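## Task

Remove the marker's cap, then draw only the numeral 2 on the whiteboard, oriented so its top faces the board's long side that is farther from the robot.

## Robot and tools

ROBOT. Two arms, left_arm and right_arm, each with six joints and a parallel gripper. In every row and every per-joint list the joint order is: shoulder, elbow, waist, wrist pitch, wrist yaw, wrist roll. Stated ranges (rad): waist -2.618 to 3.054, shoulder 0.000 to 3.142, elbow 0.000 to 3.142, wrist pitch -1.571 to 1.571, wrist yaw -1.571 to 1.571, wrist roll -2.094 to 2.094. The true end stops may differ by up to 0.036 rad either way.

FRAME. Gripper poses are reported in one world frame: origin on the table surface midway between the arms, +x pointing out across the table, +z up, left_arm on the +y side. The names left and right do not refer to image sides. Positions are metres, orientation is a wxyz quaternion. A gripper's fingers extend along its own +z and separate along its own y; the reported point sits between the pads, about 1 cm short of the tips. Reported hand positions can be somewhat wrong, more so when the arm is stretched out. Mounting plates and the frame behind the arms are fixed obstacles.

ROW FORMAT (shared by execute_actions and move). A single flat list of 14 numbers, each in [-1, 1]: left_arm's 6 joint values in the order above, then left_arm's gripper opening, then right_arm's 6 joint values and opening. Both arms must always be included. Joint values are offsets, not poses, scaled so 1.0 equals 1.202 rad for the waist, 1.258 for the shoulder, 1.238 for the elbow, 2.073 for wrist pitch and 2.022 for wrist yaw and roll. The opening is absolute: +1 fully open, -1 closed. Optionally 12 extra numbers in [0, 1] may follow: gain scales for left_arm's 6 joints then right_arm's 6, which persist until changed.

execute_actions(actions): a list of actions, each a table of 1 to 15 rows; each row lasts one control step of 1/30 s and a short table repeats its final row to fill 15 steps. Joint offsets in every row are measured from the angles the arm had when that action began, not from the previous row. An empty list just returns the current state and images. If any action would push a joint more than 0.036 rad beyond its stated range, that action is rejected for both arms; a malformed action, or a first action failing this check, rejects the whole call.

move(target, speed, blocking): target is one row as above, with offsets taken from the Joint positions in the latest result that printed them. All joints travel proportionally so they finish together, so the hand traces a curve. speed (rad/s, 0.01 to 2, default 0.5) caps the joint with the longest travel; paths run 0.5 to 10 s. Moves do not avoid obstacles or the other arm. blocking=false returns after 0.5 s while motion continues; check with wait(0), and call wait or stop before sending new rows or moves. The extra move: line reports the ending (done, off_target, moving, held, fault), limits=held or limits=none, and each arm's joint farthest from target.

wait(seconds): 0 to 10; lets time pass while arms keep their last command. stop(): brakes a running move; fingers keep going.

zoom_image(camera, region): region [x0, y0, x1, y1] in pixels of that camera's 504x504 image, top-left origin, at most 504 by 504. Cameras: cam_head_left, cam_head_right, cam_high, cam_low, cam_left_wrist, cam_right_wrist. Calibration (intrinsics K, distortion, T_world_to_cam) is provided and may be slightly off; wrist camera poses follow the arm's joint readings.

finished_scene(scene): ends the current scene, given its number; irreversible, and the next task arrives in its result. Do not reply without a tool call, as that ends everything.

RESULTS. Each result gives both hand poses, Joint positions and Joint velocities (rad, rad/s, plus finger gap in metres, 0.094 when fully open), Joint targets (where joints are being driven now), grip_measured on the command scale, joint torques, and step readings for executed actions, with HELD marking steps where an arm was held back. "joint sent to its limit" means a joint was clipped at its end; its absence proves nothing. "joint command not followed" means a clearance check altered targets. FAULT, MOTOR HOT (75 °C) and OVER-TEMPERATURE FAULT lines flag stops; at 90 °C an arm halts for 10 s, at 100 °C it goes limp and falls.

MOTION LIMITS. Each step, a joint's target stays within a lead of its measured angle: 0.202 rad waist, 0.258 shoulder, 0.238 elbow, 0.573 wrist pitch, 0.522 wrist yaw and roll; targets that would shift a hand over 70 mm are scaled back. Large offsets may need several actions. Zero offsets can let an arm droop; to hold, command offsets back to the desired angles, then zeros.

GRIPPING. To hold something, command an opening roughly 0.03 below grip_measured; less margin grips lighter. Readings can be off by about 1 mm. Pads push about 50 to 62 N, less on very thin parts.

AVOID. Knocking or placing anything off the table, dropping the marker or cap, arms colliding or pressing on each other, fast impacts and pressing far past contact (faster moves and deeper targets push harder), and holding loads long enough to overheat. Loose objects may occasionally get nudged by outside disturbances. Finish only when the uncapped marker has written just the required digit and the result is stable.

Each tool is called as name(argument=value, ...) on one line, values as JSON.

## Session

execute_actions(actions=[])

Scene clock: 0.00 s.
left_arm: end_effector_position=(+0.2532, +0.2909, +0.2530) grip_measured=+1.000 end_effector_quat_wxyz=(+0.208, +0.112, +0.929, -0.284) | right_arm: end_effector_position=(+0.4256, -0.3197, +0.1973) grip_measured=+1.000 end_effector_quat_wxyz=(+0.382, -0.094, +0.918, +0.042)
Joint names: [shoulder, elbow, waist, wrist pitch, wrist yaw, wrist roll]
Joint positions: left_arm=[ 1.063  0.523  0.459 -0.662  0.532  0.769  0.094] | right_arm=[ 1.517  0.548 -0.503  0.452 -0.259 -0.53   0.094]
Joint velocities: left_arm=[-0.012 -0.002 -0.007  0.037 -0.066 -0.037  0.   ] | right_arm=[-0.017  0.032 -0.007  0.095  0.007  0.022  0.   ]
Joint torques (N m, as the arm reports them, + toward a larger angle): no reading
Motor temperatures (°C, as the motors report them): left_arm=[25 26 22 25 24 26] | right_arm=[26 23 26 28 23 25]
Joint targets: left_arm=[1.059 0.528 0.457 -0.664 0.543 0.772] | right_arm=[1.506 0.556 -0.500 0.463 -0.270 -0.530]
Joint stiffness scale: left_arm=[1. 1. 1. 1. 1. 1.] | right_arm=[1. 1. 1. 1. 1. 1.]
camera_calibration (this result's frames):
cam_left_wrist: T_world_to_cam=[[-0.102743, -0.843838, 0.52667, 0.138238], [-0.917052, 0.285449, 0.27845, 0.101014], [-0.385304, -0.454375, -0.803171, 0.534151], [0, 0, 0, 1]] pos_world=[0.312649, 0.330521, 0.328082]
cam_right_wrist: T_world_to_cam=[[0.210526, -0.977353, 0.0214661, -0.404175], [-0.966853, -0.211409, -0.143186, 0.389451], [0.144482, 0.00938987, -0.989463, 0.245007], [0, 0, 0, 1]] pos_world=[0.426232, -0.314988, 0.306866]

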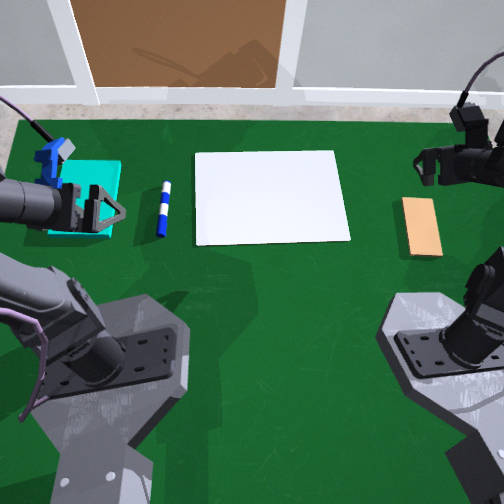

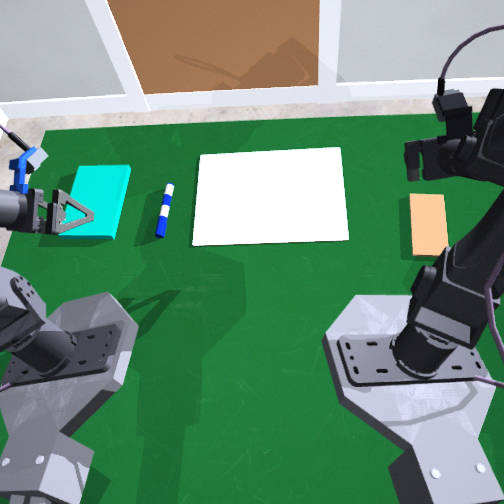

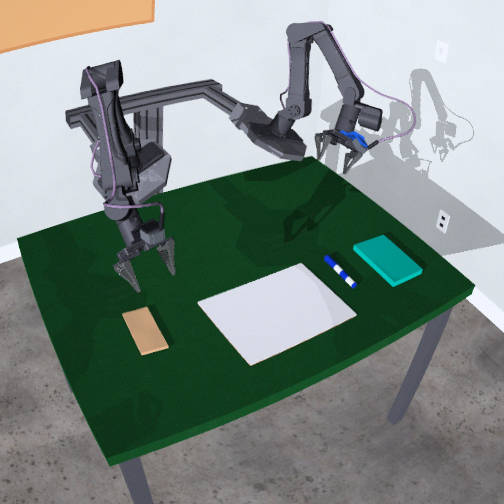

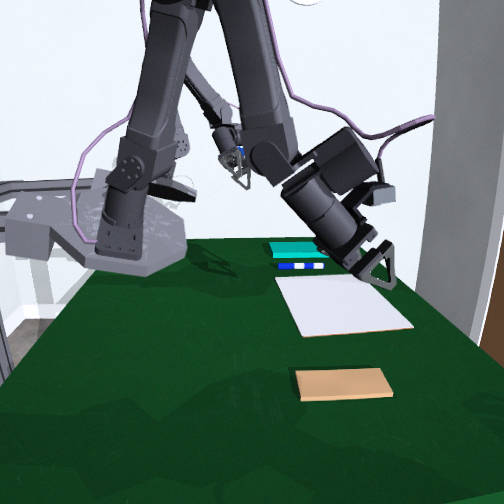

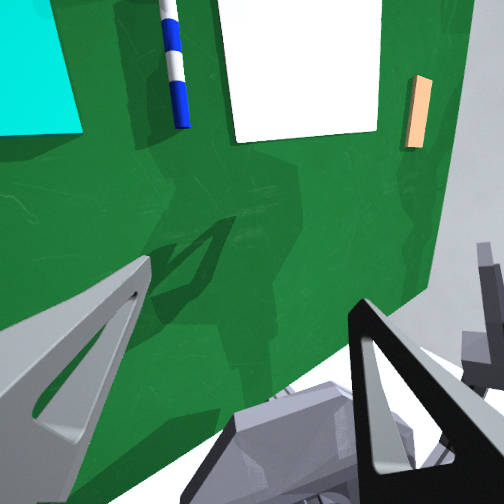

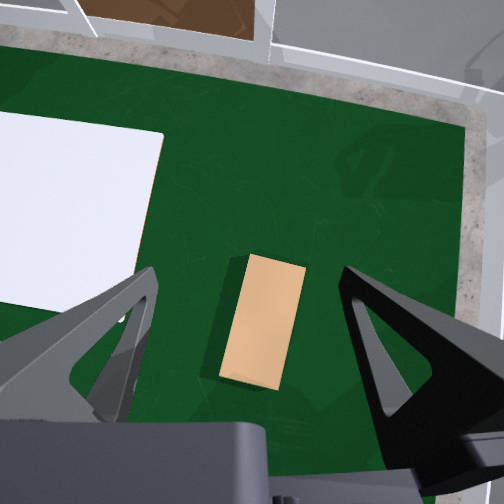

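zoom_image(camera="cam_head_left", region=[130,140,370,260])

zoom_image(camera="cam_high", region=[310,240,380,300])

Region (130, 140, 370, 260) of cam_head_left's 504x504 image, scaled by 2.100, with more detail than that image has.

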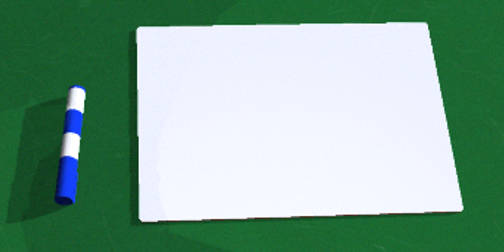

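Region (310, 240, 380, 300) of cam_high's 504x504 image, scaled by 7.200, with more detail than that image has; it fills the top 432 rows of this view, and the rest is white.

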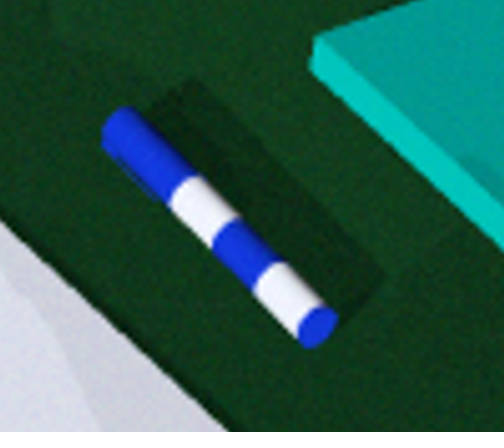

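move(target=[0.906,0.48,-0.521,0.19,-0.445,-0.405,0.3,0,0,0,0,0,0,1], speed=0.9)

Scene clock: 6.07 s.
left_arm: end_effector_position=(+0.3678, +0.2229, +0.0731) grip_measured=+0.301 end_effector_quat_wxyz=(-0.009, +0.028, +1.000, -0.005) | right_arm: end_effector_position=(+0.4250, -0.3203, +0.1965) grip_measured=+1.000 end_effector_quat_wxyz=(+0.380, -0.093, +0.919, +0.041)
Joint names: [shoulder, elbow, waist, wrist pitch, wrist yaw, wrist roll]
Joint positions: left_arm=[ 2.202  1.091 -0.162 -0.277 -0.361 -0.043  0.061] | right_arm=[ 1.517  0.548 -0.503  0.449 -0.254 -0.53   0.094]
Joint velocities: left_arm=[ 0.012  0.007 -0.002  0.007 -0.051  0.022  0.   ] | right_arm=[-0.002  0.007  0.002  0.022 -0.022 -0.022  0.   ]
Joint torques (N m, as the arm reports them, + toward a larger angle): left_arm=[-8.34  5.46 -3.62  0.36  0.02 -0.03] | right_arm=[-7.1   4.33  0.98  1.11 -0.27  0.02]
Motor temperatures (°C, as the motors report them): left_arm=[26 26 22 25 24 26] | right_arm=[27 24 26 28 23 25]
Joint targets: left_arm=[2.203 1.118 -0.167 -0.268 -0.368 -0.050] | right_arm=[1.517 0.548 -0.503 0.452 -0.259 -0.530]
Joint stiffness scale: left_arm=[1. 1. 1. 1. 1. 1.] | right_arm=[1. 1. 1. 1. 1. 1.]
move: off_target (left_arm); limits=none; left_arm: farthest joint: the elbow, 0.026 radians from its target (0.594 radians at the start); right_arm: farthest joint: the wrist yaw, 0.005 radians from its target (0.000 radians at the start)
camera_calibration (this result's frames):
cam_left_wrist: T_world_to_cam=[[0.165995, -0.984889, -0.0493939, 0.162116], [-0.712069, -0.154364, 0.68493, 0.268587], [-0.682205, -0.0785232, -0.726932, 0.422807], [0, 0, 0, 1]] pos_world=[0.452783, 0.234327, 0.131396]
cam_right_wrist: T_world_to_cam=[[0.208119, -0.977832, 0.0230536, -0.404028], [-0.968, -0.209291, -0.13847, 0.38888], [0.140225, 0.00650231, -0.990098, 0.245402], [0, 0, 0, 1]] pos_world=[0.42611, -0.315278, 0.306135]

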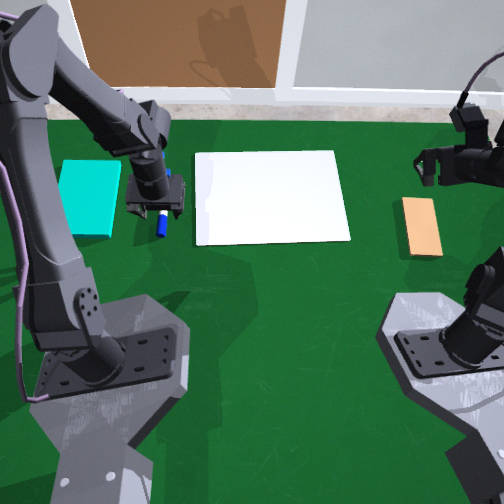

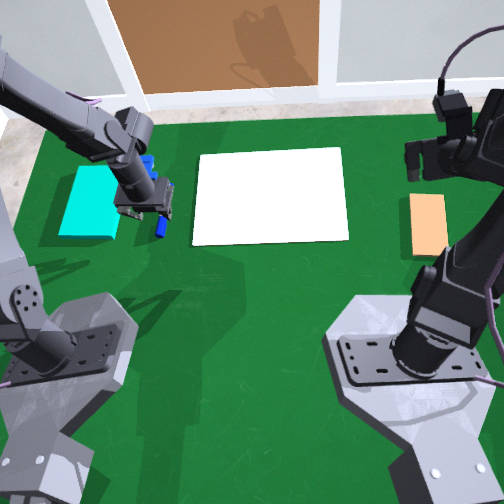

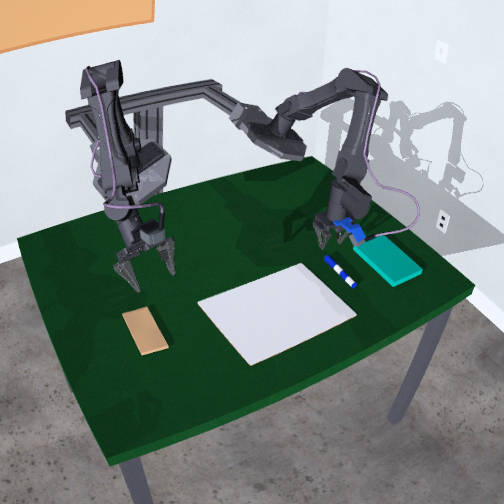

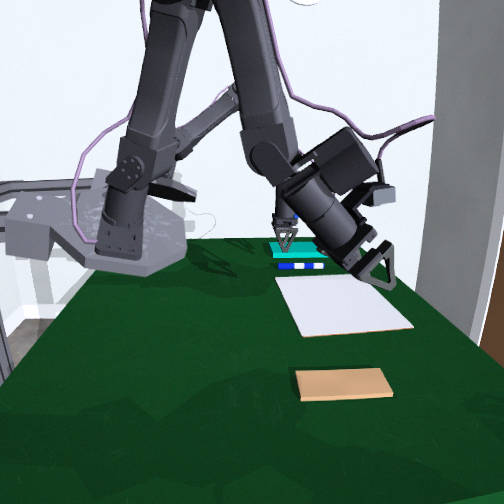

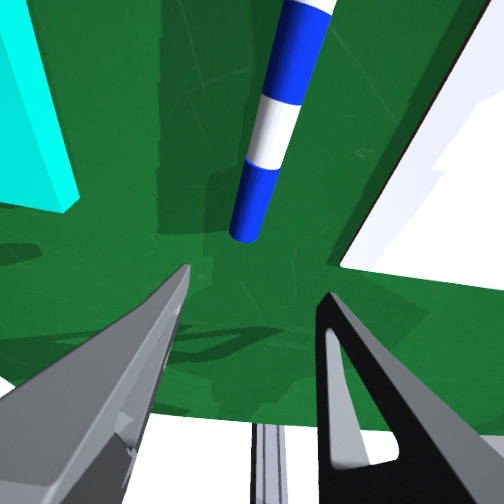

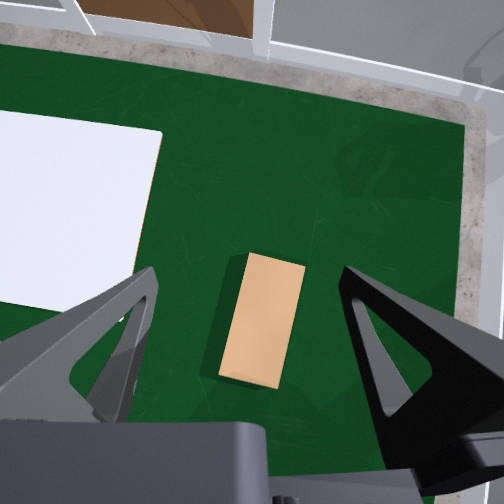

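move(target=[0.134,0.06,0.046,0.072,0.002,0.021,0.3,0,0,0,0,0,0,1], speed=0.4)

Scene clock: 8.00 s.
left_arm: end_effector_position=(+0.3711, +0.2270, +0.0228) grip_measured=+0.301 end_effector_quat_wxyz=(-0.006, +0.016, +1.000, +0.000) | right_arm: end_effector_position=(+0.4244, -0.3209, +0.1959) grip_measured=+1.000 end_effector_quat_wxyz=(+0.378, -0.092, +0.920, +0.039)
Joint names: [shoulder, elbow, waist, wrist pitch, wrist yaw, wrist roll]
Joint positions: left_arm=[ 2.365  1.141 -0.106 -0.136 -0.361 -0.007  0.061] | right_arm=[ 1.517  0.548 -0.503  0.447 -0.249 -0.53   0.094]
Joint velocities: left_arm=[-0.012 -0.002 -0.007  0.007 -0.037 -0.037  0.001] | right_arm=[-0.017 -0.002 -0.017 -0.037  0.007 -0.066  0.   ]
Joint torques (N m, as the arm reports them, + toward a larger angle): left_arm=[-8.3   4.73 -3.37  0.34  0.12  0.14] | right_arm=[-7.09  4.29  1.03  1.12 -0.27  0.03]
Motor temperatures (°C, as the motors report them): left_arm=[26 27 22 25 24 26] | right_arm=[27 24 26 29 23 25]
Joint targets: left_arm=[2.371 1.165 -0.107 -0.127 -0.357 -0.001] | right_arm=[1.517 0.548 -0.503 0.450 -0.254 -0.530]
Joint stiffness scale: left_arm=[1. 1. 1. 1. 1. 1.] | right_arm=[1. 1. 1. 1. 1. 1.]
move: off_target (left_arm); limits=none; left_arm: farthest joint: the elbow, 0.025 radians from its target (0.074 radians at the start); right_arm: farthest joint: the wrist yaw, 0.005 radians from its target (0.000 radians at the start)
camera_calibration (this result's frames):
cam_left_wrist: T_world_to_cam=[[0.191197, -0.979762, -0.0592541, 0.152802], [-0.712705, -0.180083, 0.677954, 0.312217], [-0.674904, -0.0873921, -0.732712, 0.388187], [0, 0, 0, 1]] pos_world=[0.455292, 0.239858, 0.0818145]
cam_right_wrist: T_world_to_cam=[[0.205656, -0.978309, 0.0248617, -0.403948], [-0.969085, -0.207124, -0.134065, 0.388426], [0.136306, 0.0034781, -0.990661, 0.245638], [0, 0, 0, 1]] pos_world=[0.42601, -0.315588, 0.305461]

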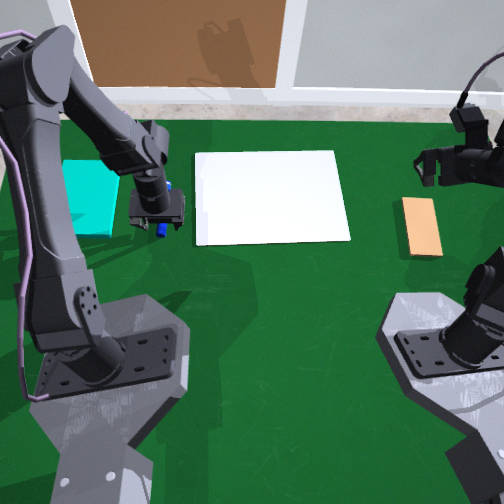

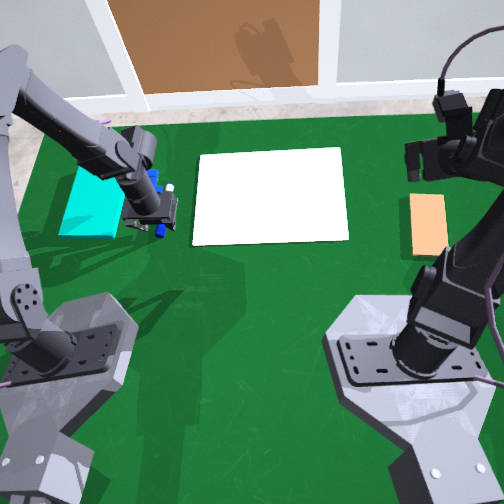

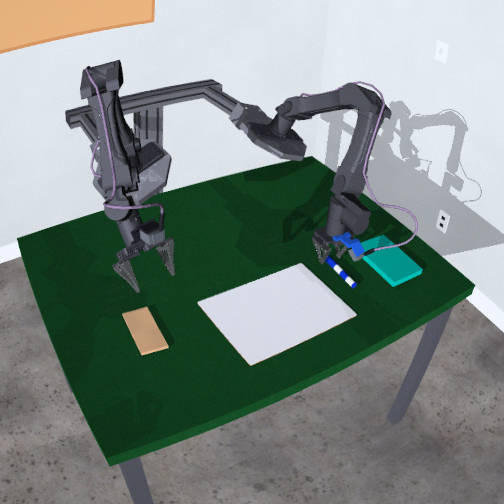

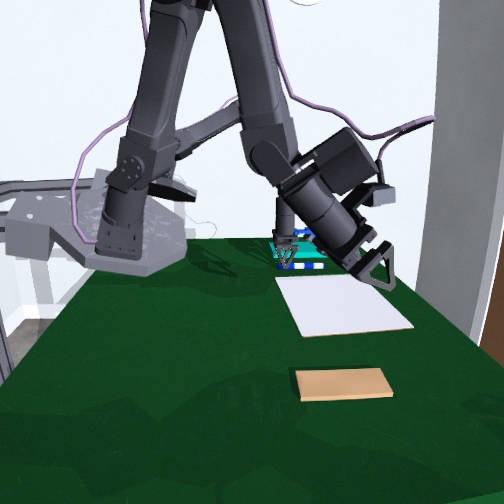

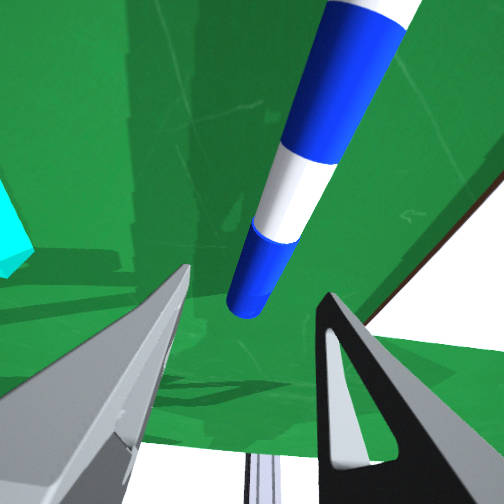

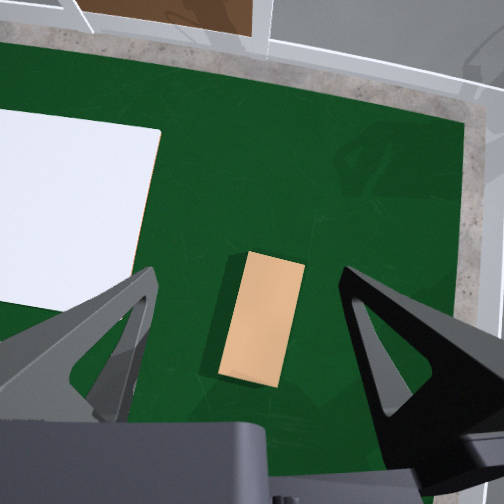

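execute_actions(actions=[[[0,0,0,0,0,0,-0.3,0,0,0,0,0,0,1]],[[0,0,0,0,0,0,-0.72,0,0,0,0,0,0,1]],[[0,0,0,0,0,0,-0.72,0,0,0,0,0,0,1]]])

Scene clock: 9.70 s.
left_arm: end_effector_position=(+0.3712, +0.2270, +0.0228) grip_measured=-0.698 end_effector_quat_wxyz=(-0.006, +0.016, +1.000, +0.000) | right_arm: end_effector_position=(+0.4227, -0.3225, +0.1939) grip_measured=+1.000 end_effector_quat_wxyz=(+0.372, -0.090, +0.923, +0.035)
Joint names: [shoulder, elbow, waist, wrist pitch, wrist yaw, wrist roll]
Joint positions: left_arm=[ 2.365  1.141 -0.106 -0.136 -0.361 -0.007  0.014] | right_arm=[ 1.517  0.548 -0.503  0.439 -0.236 -0.53   0.094]
Joint velocities: left_arm=[-0.027 -0.002  0.012  0.007  0.037 -0.081  0.   ] | right_arm=[-0.027  0.007  0.007  0.037 -0.007 -0.022  0.   ]
Joint torques (N m, as the arm reports them, + toward a larger angle): left_arm=[-8.78  3.04 -3.37  0.32  0.08  0.05] | right_arm=[-7.12  4.27  1.05  1.13 -0.26  0.02]
Motor temperatures (°C, as the motors report them): left_arm=[27 27 22 25 24 26] | right_arm=[28 24 26 29 23 25]
Joint targets: left_arm=[2.365 1.141 -0.106 -0.136 -0.361 -0.007] | right_arm=[1.517 0.548 -0.503 0.442 -0.240 -0.530]
Joint stiffness scale: left_arm=[1. 1. 1. 1. 1. 1.] | right_arm=[1. 1. 1. 1. 1. 1.]
Step readings (joint positions; steps 1 to 15: 1st action; 16 to 30: 2nd action; 31 to 45: 3rd action):
0: left_arm=[2.365 1.141 -0.106 -0.136 -0.361 -0.007] | right_arm=[1.517 0.548 -0.503 0.447 -0.249 -0.530]
1: left_arm=[2.365 1.141 -0.106 -0.136 -0.361 -0.007] | right_arm=[1.517 0.548 -0.503 0.447 -0.249 -0.530]
2: left_arm=[2.365 1.141 -0.106 -0.136 -0.361 -0.007] | right_arm=[1.517 0.548 -0.503 0.446 -0.248 -0.530]
4: left_arm=[2.365 1.141 -0.106 -0.136 -0.361 -0.007] | right_arm=[1.517 0.548 -0.503 0.445 -0.247 -0.530]
8: left_arm=[2.365 1.141 -0.106 -0.136 -0.361 -0.007] | right_arm=[1.517 0.548 -0.503 0.445 -0.246 -0.530]
15: left_arm=[2.365 1.141 -0.106 -0.136 -0.361 -0.007] | right_arm=[1.517 0.548 -0.503 0.444 -0.245 -0.530]
16: left_arm=[2.365 1.141 -0.106 -0.136 -0.361 -0.007] | right_arm=[1.517 0.548 -0.503 0.444 -0.244 -0.530]
17: left_arm=[2.365 1.141 -0.106 -0.136 -0.361 -0.007] | right_arm=[1.517 0.548 -0.503 0.444 -0.243 -0.530]
19: left_arm=[2.365 1.141 -0.106 -0.136 -0.361 -0.007] | right_arm=[1.517 0.548 -0.503 0.443 -0.242 -0.530]
23: left_arm=[2.365 1.141 -0.106 -0.136 -0.361 -0.007] | right_arm=[1.517 0.548 -0.503 0.442 -0.241 -0.530]
30: left_arm=[2.365 1.141 -0.106 -0.136 -0.361 -0.007] | right_arm=[1.517 0.548 -0.503 0.442 -0.240 -0.530]
31: left_arm=[2.365 1.141 -0.106 -0.136 -0.361 -0.007] | right_arm=[1.517 0.548 -0.503 0.442 -0.240 -0.530]
32: left_arm=[2.365 1.141 -0.106 -0.136 -0.361 -0.007] | right_arm=[1.517 0.548 -0.503 0.441 -0.239 -0.530]
34: left_arm=[2.365 1.141 -0.106 -0.136 -0.361 -0.007] | right_arm=[1.517 0.548 -0.503 0.440 -0.238 -0.530]
38: left_arm=[2.365 1.141 -0.106 -0.136 -0.361 -0.007] | right_arm=[1.517 0.548 -0.503 0.440 -0.236 -0.530]
45: Joint positions above
camera_calibration (this result's frames):
cam_left_wrist: T_world_to_cam=[[0.19135, -0.979737, -0.059174, 0.152716], [-0.712922, -0.180171, 0.677702, 0.312388], [-0.674631, -0.0874919, -0.732952, 0.388173], [0, 0, 0, 1]] pos_world=[0.45536, 0.239867, 0.0818433]
cam_right_wrist: T_world_to_cam=[[0.199162, -0.979529, 0.0292875, -0.403557], [-0.972062, -0.201256, -0.120794, 0.386708], [0.124215, -0.00441175, -0.992245, 0.246793], [0, 0, 0, 1]] pos_world=[0.425622, -0.31638, 0.30341]

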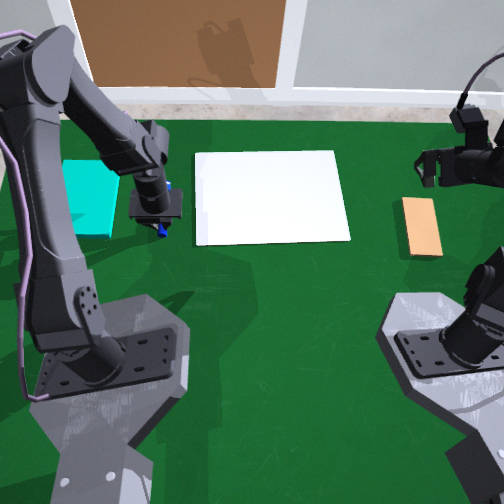

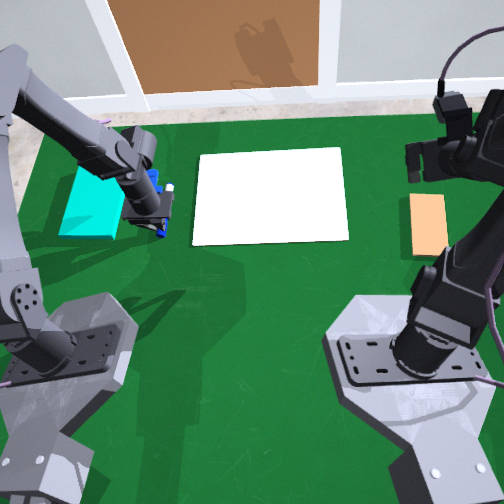

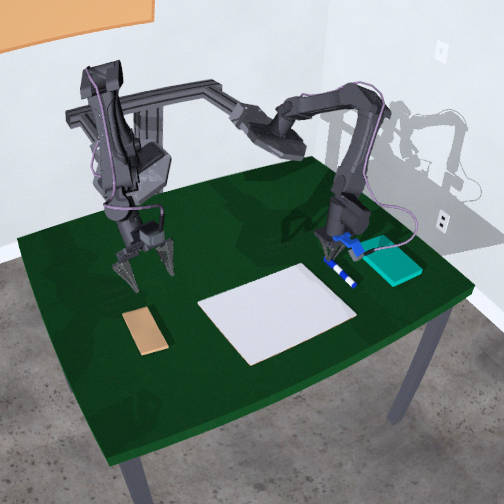

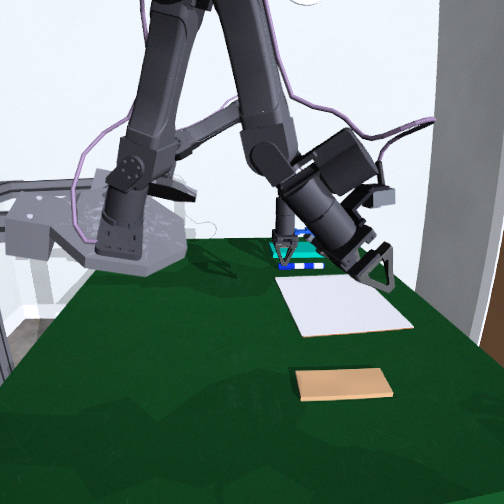

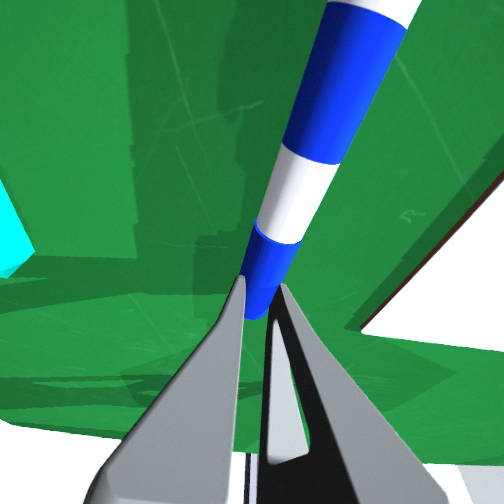

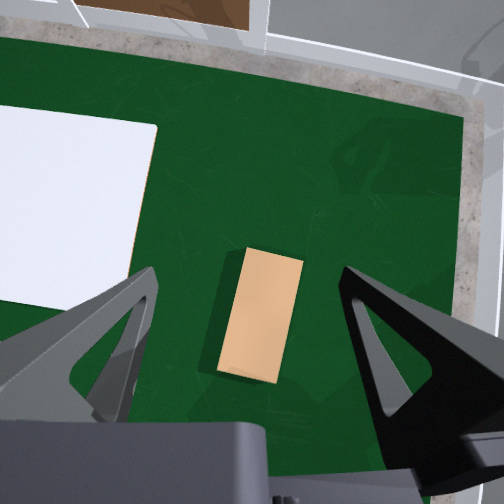

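execute_actions(actions=[[[0,0,0,0,0,0,-0.3,0,0,0,0.004,-0.004,0,1]],[[0.011,0,0,0,0,0,-0.3,0,0,0,0,0,0,1]],[[0,0,0,0,0,0,-0.78,0,0,0,0,0,0,1]],[[0,0,0,0,0,0,-0.78,0,0,0,0,0,0,1]]])

Scene clock: 11.93 s.
left_arm: end_effector_position=(+0.3712, +0.2270, +0.0228) grip_measured=-0.697 end_effector_quat_wxyz=(-0.006, +0.016, +1.000, +0.000) | right_arm: end_effector_position=(+0.4209, -0.3239, +0.1920) grip_measured=+1.000 end_effector_quat_wxyz=(+0.367, -0.088, +0.926, +0.031)
Joint names: [shoulder, elbow, waist, wrist pitch, wrist yaw, wrist roll]
Joint positions: left_arm=[ 2.365  1.141 -0.106 -0.136 -0.361 -0.007  0.014] | right_arm=[ 1.517  0.548 -0.503  0.432 -0.222 -0.53   0.094]
Joint velocities: left_arm=[-0.002 -0.032  0.007 -0.037  0.007 -0.066  0.   ] | right_arm=[-0.002 -0.022  0.002 -0.066 -0.007  0.081  0.   ]
Joint torques (N m, as the arm reports them, + toward a larger angle): left_arm=[-8.76  2.99 -3.38  0.31  0.07  0.03] | right_arm=[-7.07  4.3   1.13  1.11 -0.27  0.02]
Motor temperatures (°C, as the motors report them): left_arm=[27 26 22 25 24 26] | right_arm=[28 24 26 29 23 25]
Joint targets: left_arm=[2.365 1.141 -0.106 -0.136 -0.361 -0.007] | right_arm=[1.517 0.548 -0.503 0.434 -0.227 -0.530]
Joint stiffness scale: left_arm=[1. 1. 1. 1. 1. 1.] | right_arm=[1. 1. 1. 1. 1. 1.]
Step readings (joint positions; steps 1 to 15: 1st action; 16 to 30: 2nd action; 31 to 45: 3rd action; 46 to 60: 4th action):
0: left_arm=[2.365 1.141 -0.106 -0.136 -0.361 -0.007] | right_arm=[1.517 0.548 -0.503 0.439 -0.236 -0.530]
1: left_arm=[2.365 1.141 -0.106 -0.136 -0.361 -0.007] | right_arm=[1.517 0.548 -0.503 0.439 -0.236 -0.530]
2: left_arm=[2.365 1.141 -0.106 -0.136 -0.361 -0.007] | right_arm=[1.517 0.548 -0.503 0.439 -0.236 -0.530]
4: left_arm=[2.365 1.141 -0.106 -0.136 -0.361 -0.007] | right_arm=[1.517 0.548 -0.503 0.439 -0.236 -0.530]
8: left_arm=[2.365 1.141 -0.106 -0.136 -0.361 -0.007] | right_arm=[1.517 0.548 -0.503 0.439 -0.236 -0.530]
15: left_arm=[2.365 1.141 -0.106 -0.136 -0.361 -0.007] | right_arm=[1.517 0.548 -0.503 0.439 -0.236 -0.530]
16: left_arm=[2.365 1.141 -0.106 -0.136 -0.361 -0.007] | right_arm=[1.517 0.548 -0.503 0.439 -0.235 -0.530]
17: left_arm=[2.365 1.141 -0.106 -0.136 -0.361 -0.007] | right_arm=[1.517 0.548 -0.503 0.439 -0.234 -0.530]
19: left_arm=[2.365 1.141 -0.106 -0.136 -0.361 -0.007] | right_arm=[1.517 0.548 -0.503 0.438 -0.233 -0.530]
23: left_arm=[2.365 1.141 -0.106 -0.136 -0.361 -0.007] | right_arm=[1.517 0.548 -0.503 0.437 -0.232 -0.530]
30: left_arm=[2.365 1.141 -0.106 -0.136 -0.361 -0.007] | right_arm=[1.517 0.548 -0.503 0.437 -0.231 -0.530]
31: left_arm=[2.365 1.141 -0.106 -0.136 -0.361 -0.007] | right_arm=[1.517 0.548 -0.503 0.437 -0.230 -0.530]
32: left_arm=[2.365 1.141 -0.106 -0.136 -0.361 -0.007] | right_arm=[1.517 0.548 -0.503 0.436 -0.230 -0.530]
34: left_arm=[2.365 1.141 -0.106 -0.136 -0.361 -0.007] | right_arm=[1.517 0.548 -0.503 0.436 -0.228 -0.530]
38: left_arm=[2.365 1.141 -0.106 -0.136 -0.361 -0.007] | right_arm=[1.517 0.548 -0.503 0.435 -0.227 -0.530]
45: left_arm=[2.365 1.141 -0.106 -0.136 -0.361 -0.007] | right_arm=[1.517 0.548 -0.503 0.434 -0.227 -0.530]
46: left_arm=[2.365 1.141 -0.106 -0.136 -0.361 -0.007] | right_arm=[1.517 0.548 -0.503 0.434 -0.226 -0.530]
47: left_arm=[2.365 1.141 -0.106 -0.136 -0.361 -0.007] | right_arm=[1.517 0.548 -0.503 0.434 -0.225 -0.530]
49: left_arm=[2.365 1.141 -0.106 -0.136 -0.361 -0.007] | right_arm=[1.517 0.548 -0.503 0.433 -0.224 -0.530]
53: left_arm=[2.365 1.141 -0.106 -0.136 -0.361 -0.007] | right_arm=[1.517 0.548 -0.503 0.432 -0.223 -0.530]
60: Joint positions above
camera_calibration (this result's frames):
cam_left_wrist: T_world_to_cam=[[0.19135, -0.979737, -0.059174, 0.152716], [-0.712922, -0.180171, 0.677702, 0.312388], [-0.674631, -0.0874919, -0.732952, 0.388173], [0, 0, 0, 1]] pos_world=[0.45536, 0.239867, 0.0818433]
cam_right_wrist: T_world_to_cam=[[0.193013, -0.98062, 0.0336233, -0.403197], [-0.974761, -0.195553, -0.107701, 0.384908], [0.112189, -0.011987, -0.993615, 0.247964], [0, 0, 0, 1]] pos_world=[0.425197, -0.317141, 0.301392]

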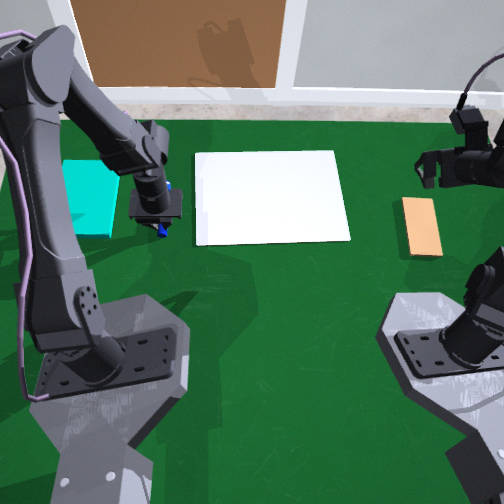

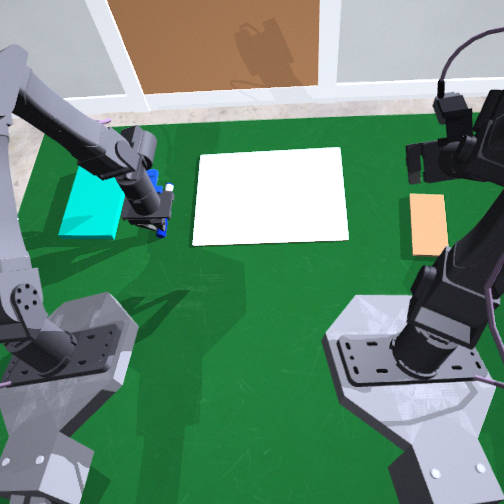

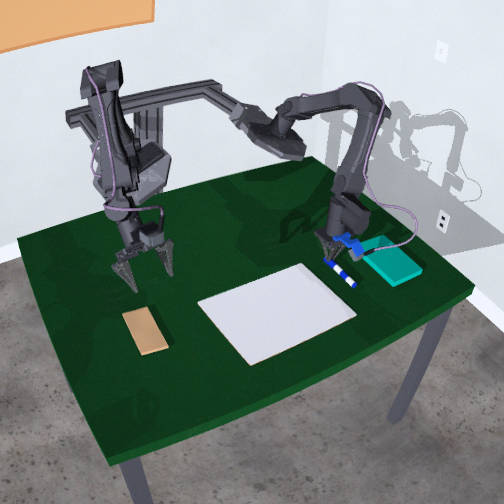

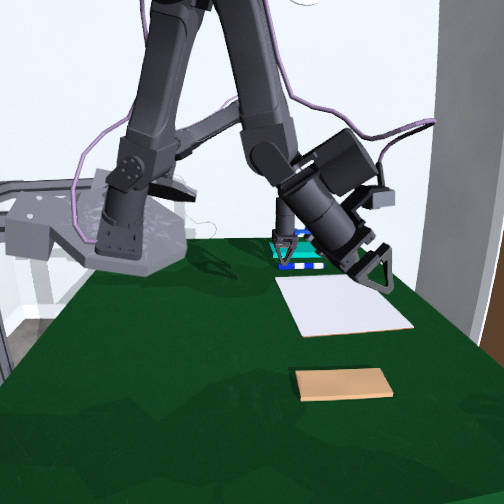

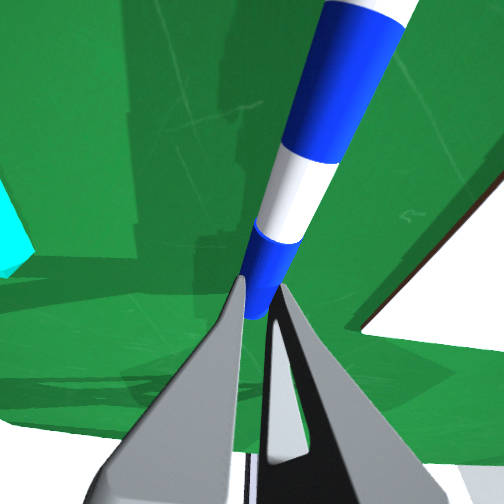

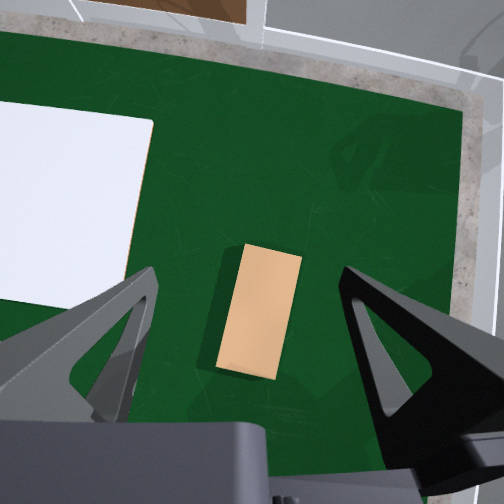

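move(target=[-0.15,0,0,0,0,0,-0.78,0.1,0,0.5,0.1,0.3,0.5,0.6], speed=0.7)

Scene clock: 20.27 s.
left_arm: end_effector_position=(+0.4247, +0.2458, +0.0776) grip_measured=-0.697 end_effector_quat_wxyz=(+0.075, -0.015, +0.997, -0.001) | right_arm: end_effector_position=(+0.4474, -0.1918, +0.2232) grip_measured=+0.603 end_effector_quat_wxyz=(+0.376, +0.266, +0.878, +0.128)
Joint names: [shoulder, elbow, waist, wrist pitch, wrist yaw, wrist roll]
Joint positions: left_arm=[ 2.191  1.141 -0.106 -0.136 -0.361 -0.007  0.014] | right_arm=[1.63  0.548 0.085 0.62  0.377 0.478 0.075]
Joint velocities: left_arm=[ 0.002 -0.012 -0.007  0.037 -0.051  0.066 -0.001] | right_arm=[-0.002 -0.017 -0.007 -0.007  0.007 -0.022 -0.001]
Joint torques (N m, as the arm reports them, + toward a larger angle): left_arm=[-10.01   4.07  -3.28   0.63   0.08   0.03] | right_arm=[-5.76  4.55  3.35  1.43  0.05  0.05]
Motor temperatures (°C, as the motors report them): left_arm=[29 26 23 25 24 26] | right_arm=[28 24 26 30 23 25]
Joint targets: left_arm=[2.176 1.141 -0.106 -0.136 -0.361 -0.007] | right_arm=[1.642 0.548 0.098 0.639 0.384 0.481]
Joint stiffness scale: left_arm=[1. 1. 1. 1. 1. 1.] | right_arm=[1. 1. 1. 1. 1. 1.]
move: done; limits=none; left_arm: farthest joint: the shoulder, 0.015 radians from its target (0.188 radians at the start); right_arm: farthest joint: the wrist pitch, 0.019 radians from its target (0.208 radians at the start)
camera_calibration (this result's frames):
cam_left_wrist: T_world_to_cam=[[0.257241, -0.966191, -0.0173709, 0.129654], [-0.800686, -0.223172, 0.555965, 0.374128], [-0.541045, -0.129108, -0.831024, 0.427273], [0, 0, 0, 1]] pos_world=[0.49738, 0.26393, 0.149324]
cam_right_wrist: T_world_to_cam=[[-0.368329, -0.839289, -0.399909, 0.0952137], [-0.901962, 0.426873, -0.0651427, 0.517329], [0.225384, 0.336708, -0.914237, 0.276077], [0, 0, 0, 1]] pos_world=[0.439458, -0.23388, 0.324177]

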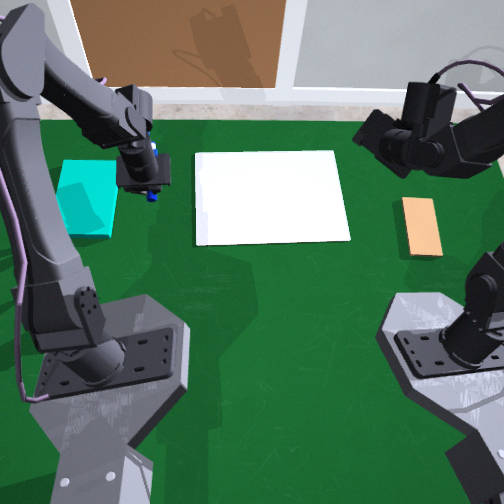

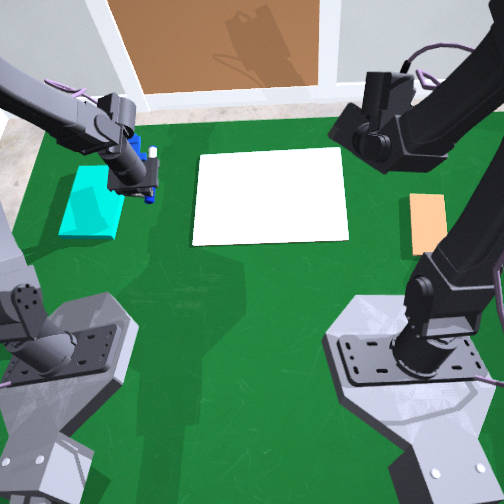

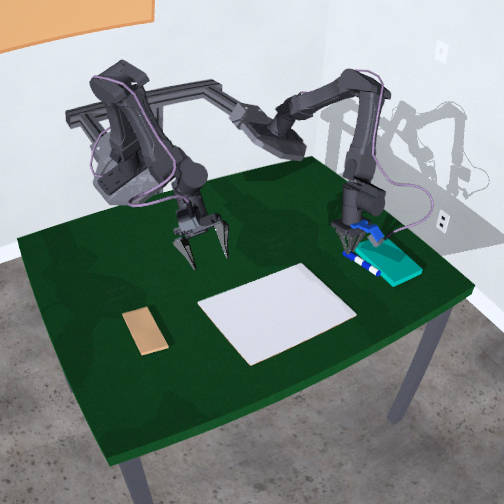

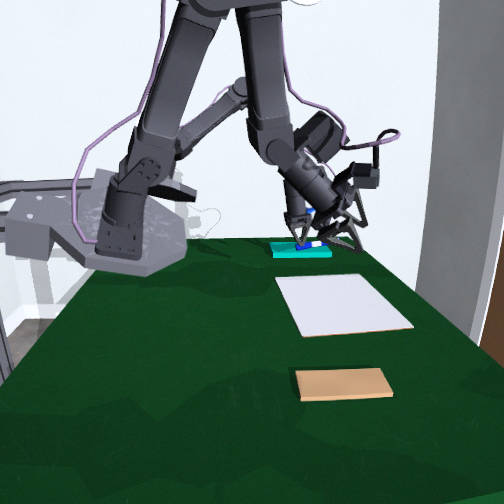

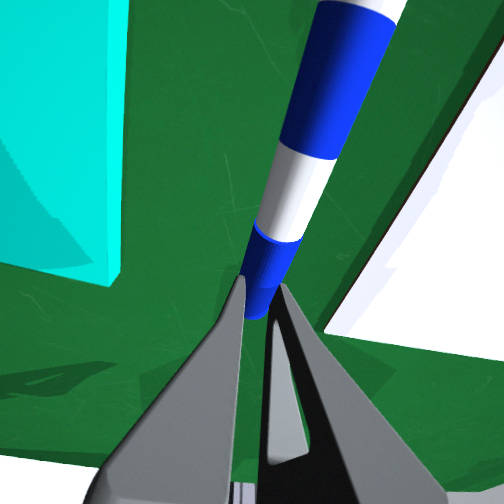

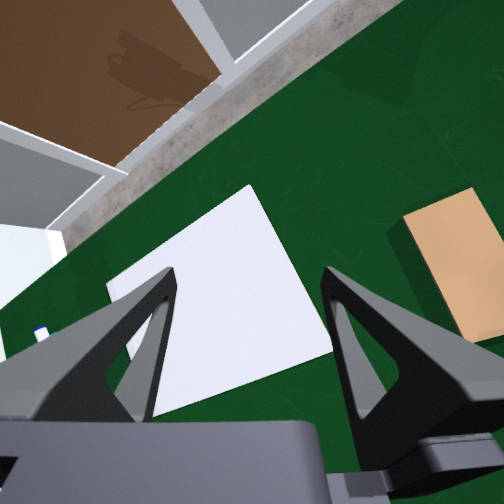

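move(target=[0.176,0.817,-0.443,-0.557,-0.027,0.48,-0.78,0.244,0.03,0.619,0.232,0.336,0.522,1], speed=0.6)

Scene clock: 23.30 s.
left_arm: end_effector_position=(+0.4533, +0.0638, +0.2723) grip_measured=-0.697 end_effector_quat_wxyz=(+0.007, +0.701, +0.713, -0.002) | right_arm: end_effector_position=(+0.3737, -0.0226, +0.3042) grip_measured=+1.000 end_effector_quat_wxyz=(+0.367, +0.598, +0.602, +0.381)
Joint names: [shoulder, elbow, waist, wrist pitch, wrist yaw, wrist roll]
Joint positions: left_arm=[ 2.405  2.129 -0.633 -1.28  -0.415  0.957  0.014] | right_arm=[1.924 0.548 0.816 1.094 1.045 1.536 0.094]
Joint velocities: left_arm=[ 0.012 -0.007 -0.027 -0.037 -0.037 -0.051  0.001] | right_arm=[ 0.007  0.017 -0.017 -0.022  0.051  0.051  0.   ]
Joint torques (N m, as the arm reports them, + toward a larger angle): left_arm=[-10.07   7.66  -5.22   0.22   0.08   0.09] | right_arm=[-5.44  7.51  4.31  1.2   0.14 -0.04]
Motor temperatures (°C, as the motors report them): left_arm=[29 27 23 25 24 26] | right_arm=[28 24 26 30 23 25]
Joint targets: left_arm=[2.413 2.152 -0.638 -1.291 -0.416 0.964] | right_arm=[1.937 0.585 0.829 1.101 1.056 1.534]
Joint stiffness scale: left_arm=[1. 1. 1. 1. 1. 1.] | right_arm=[1. 1. 1. 1. 1. 1.]
move: off_target (left_arm, right_arm); limits=none; left_arm: farthest joint: the elbow, 0.023 radians from its target (1.012 radians at the start); right_arm: farthest joint: the elbow, 0.037 radians from its target (0.037 radians at the start)
camera_calibration (this result's frames):
cam_left_wrist: T_world_to_cam=[[-0.968921, -0.240142, -0.0593626, 0.470709], [-0.218755, 0.719764, 0.658852, -0.103897], [-0.115491, 0.651362, -0.749927, 0.316216], [0, 0, 0, 1]] pos_world=[0.469872, -0.0181528, 0.333534]
cam_right_wrist: T_world_to_cam=[[-0.453261, -0.0197652, -0.891159, 0.442187], [-0.556776, 0.787012, 0.265732, 0.162357], [0.6961, 0.616621, -0.367726, -0.0260479], [0, 0, 0, 1]] pos_world=[0.308955, -0.102975, 0.341337]

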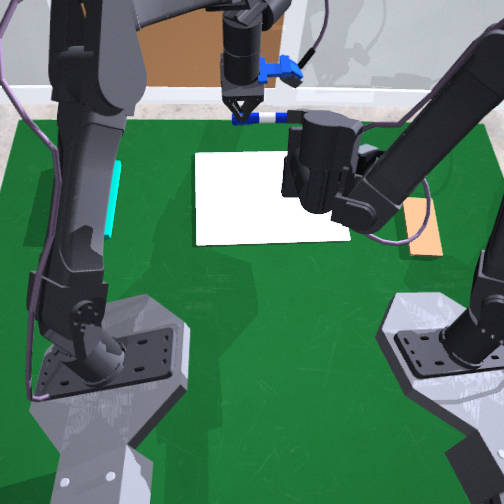

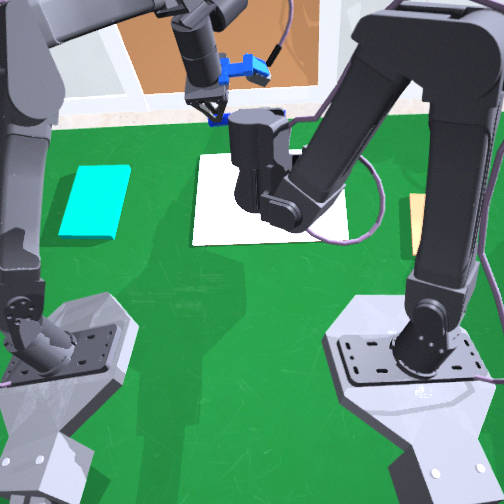

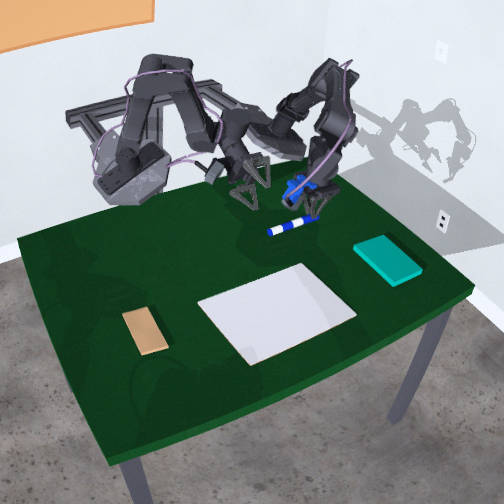

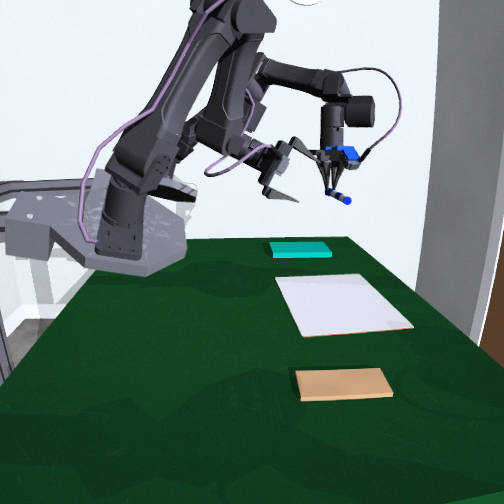

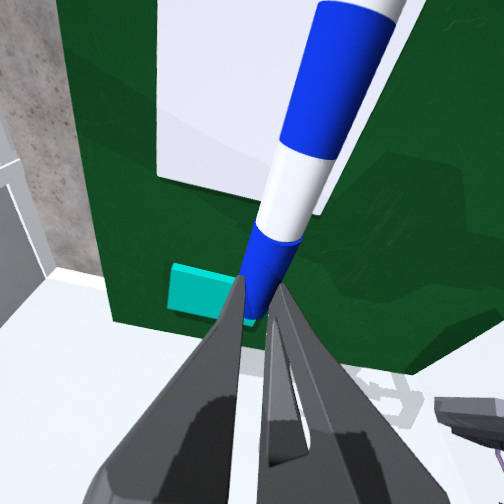

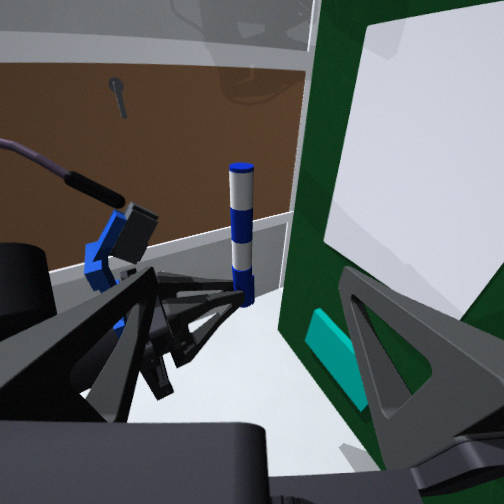

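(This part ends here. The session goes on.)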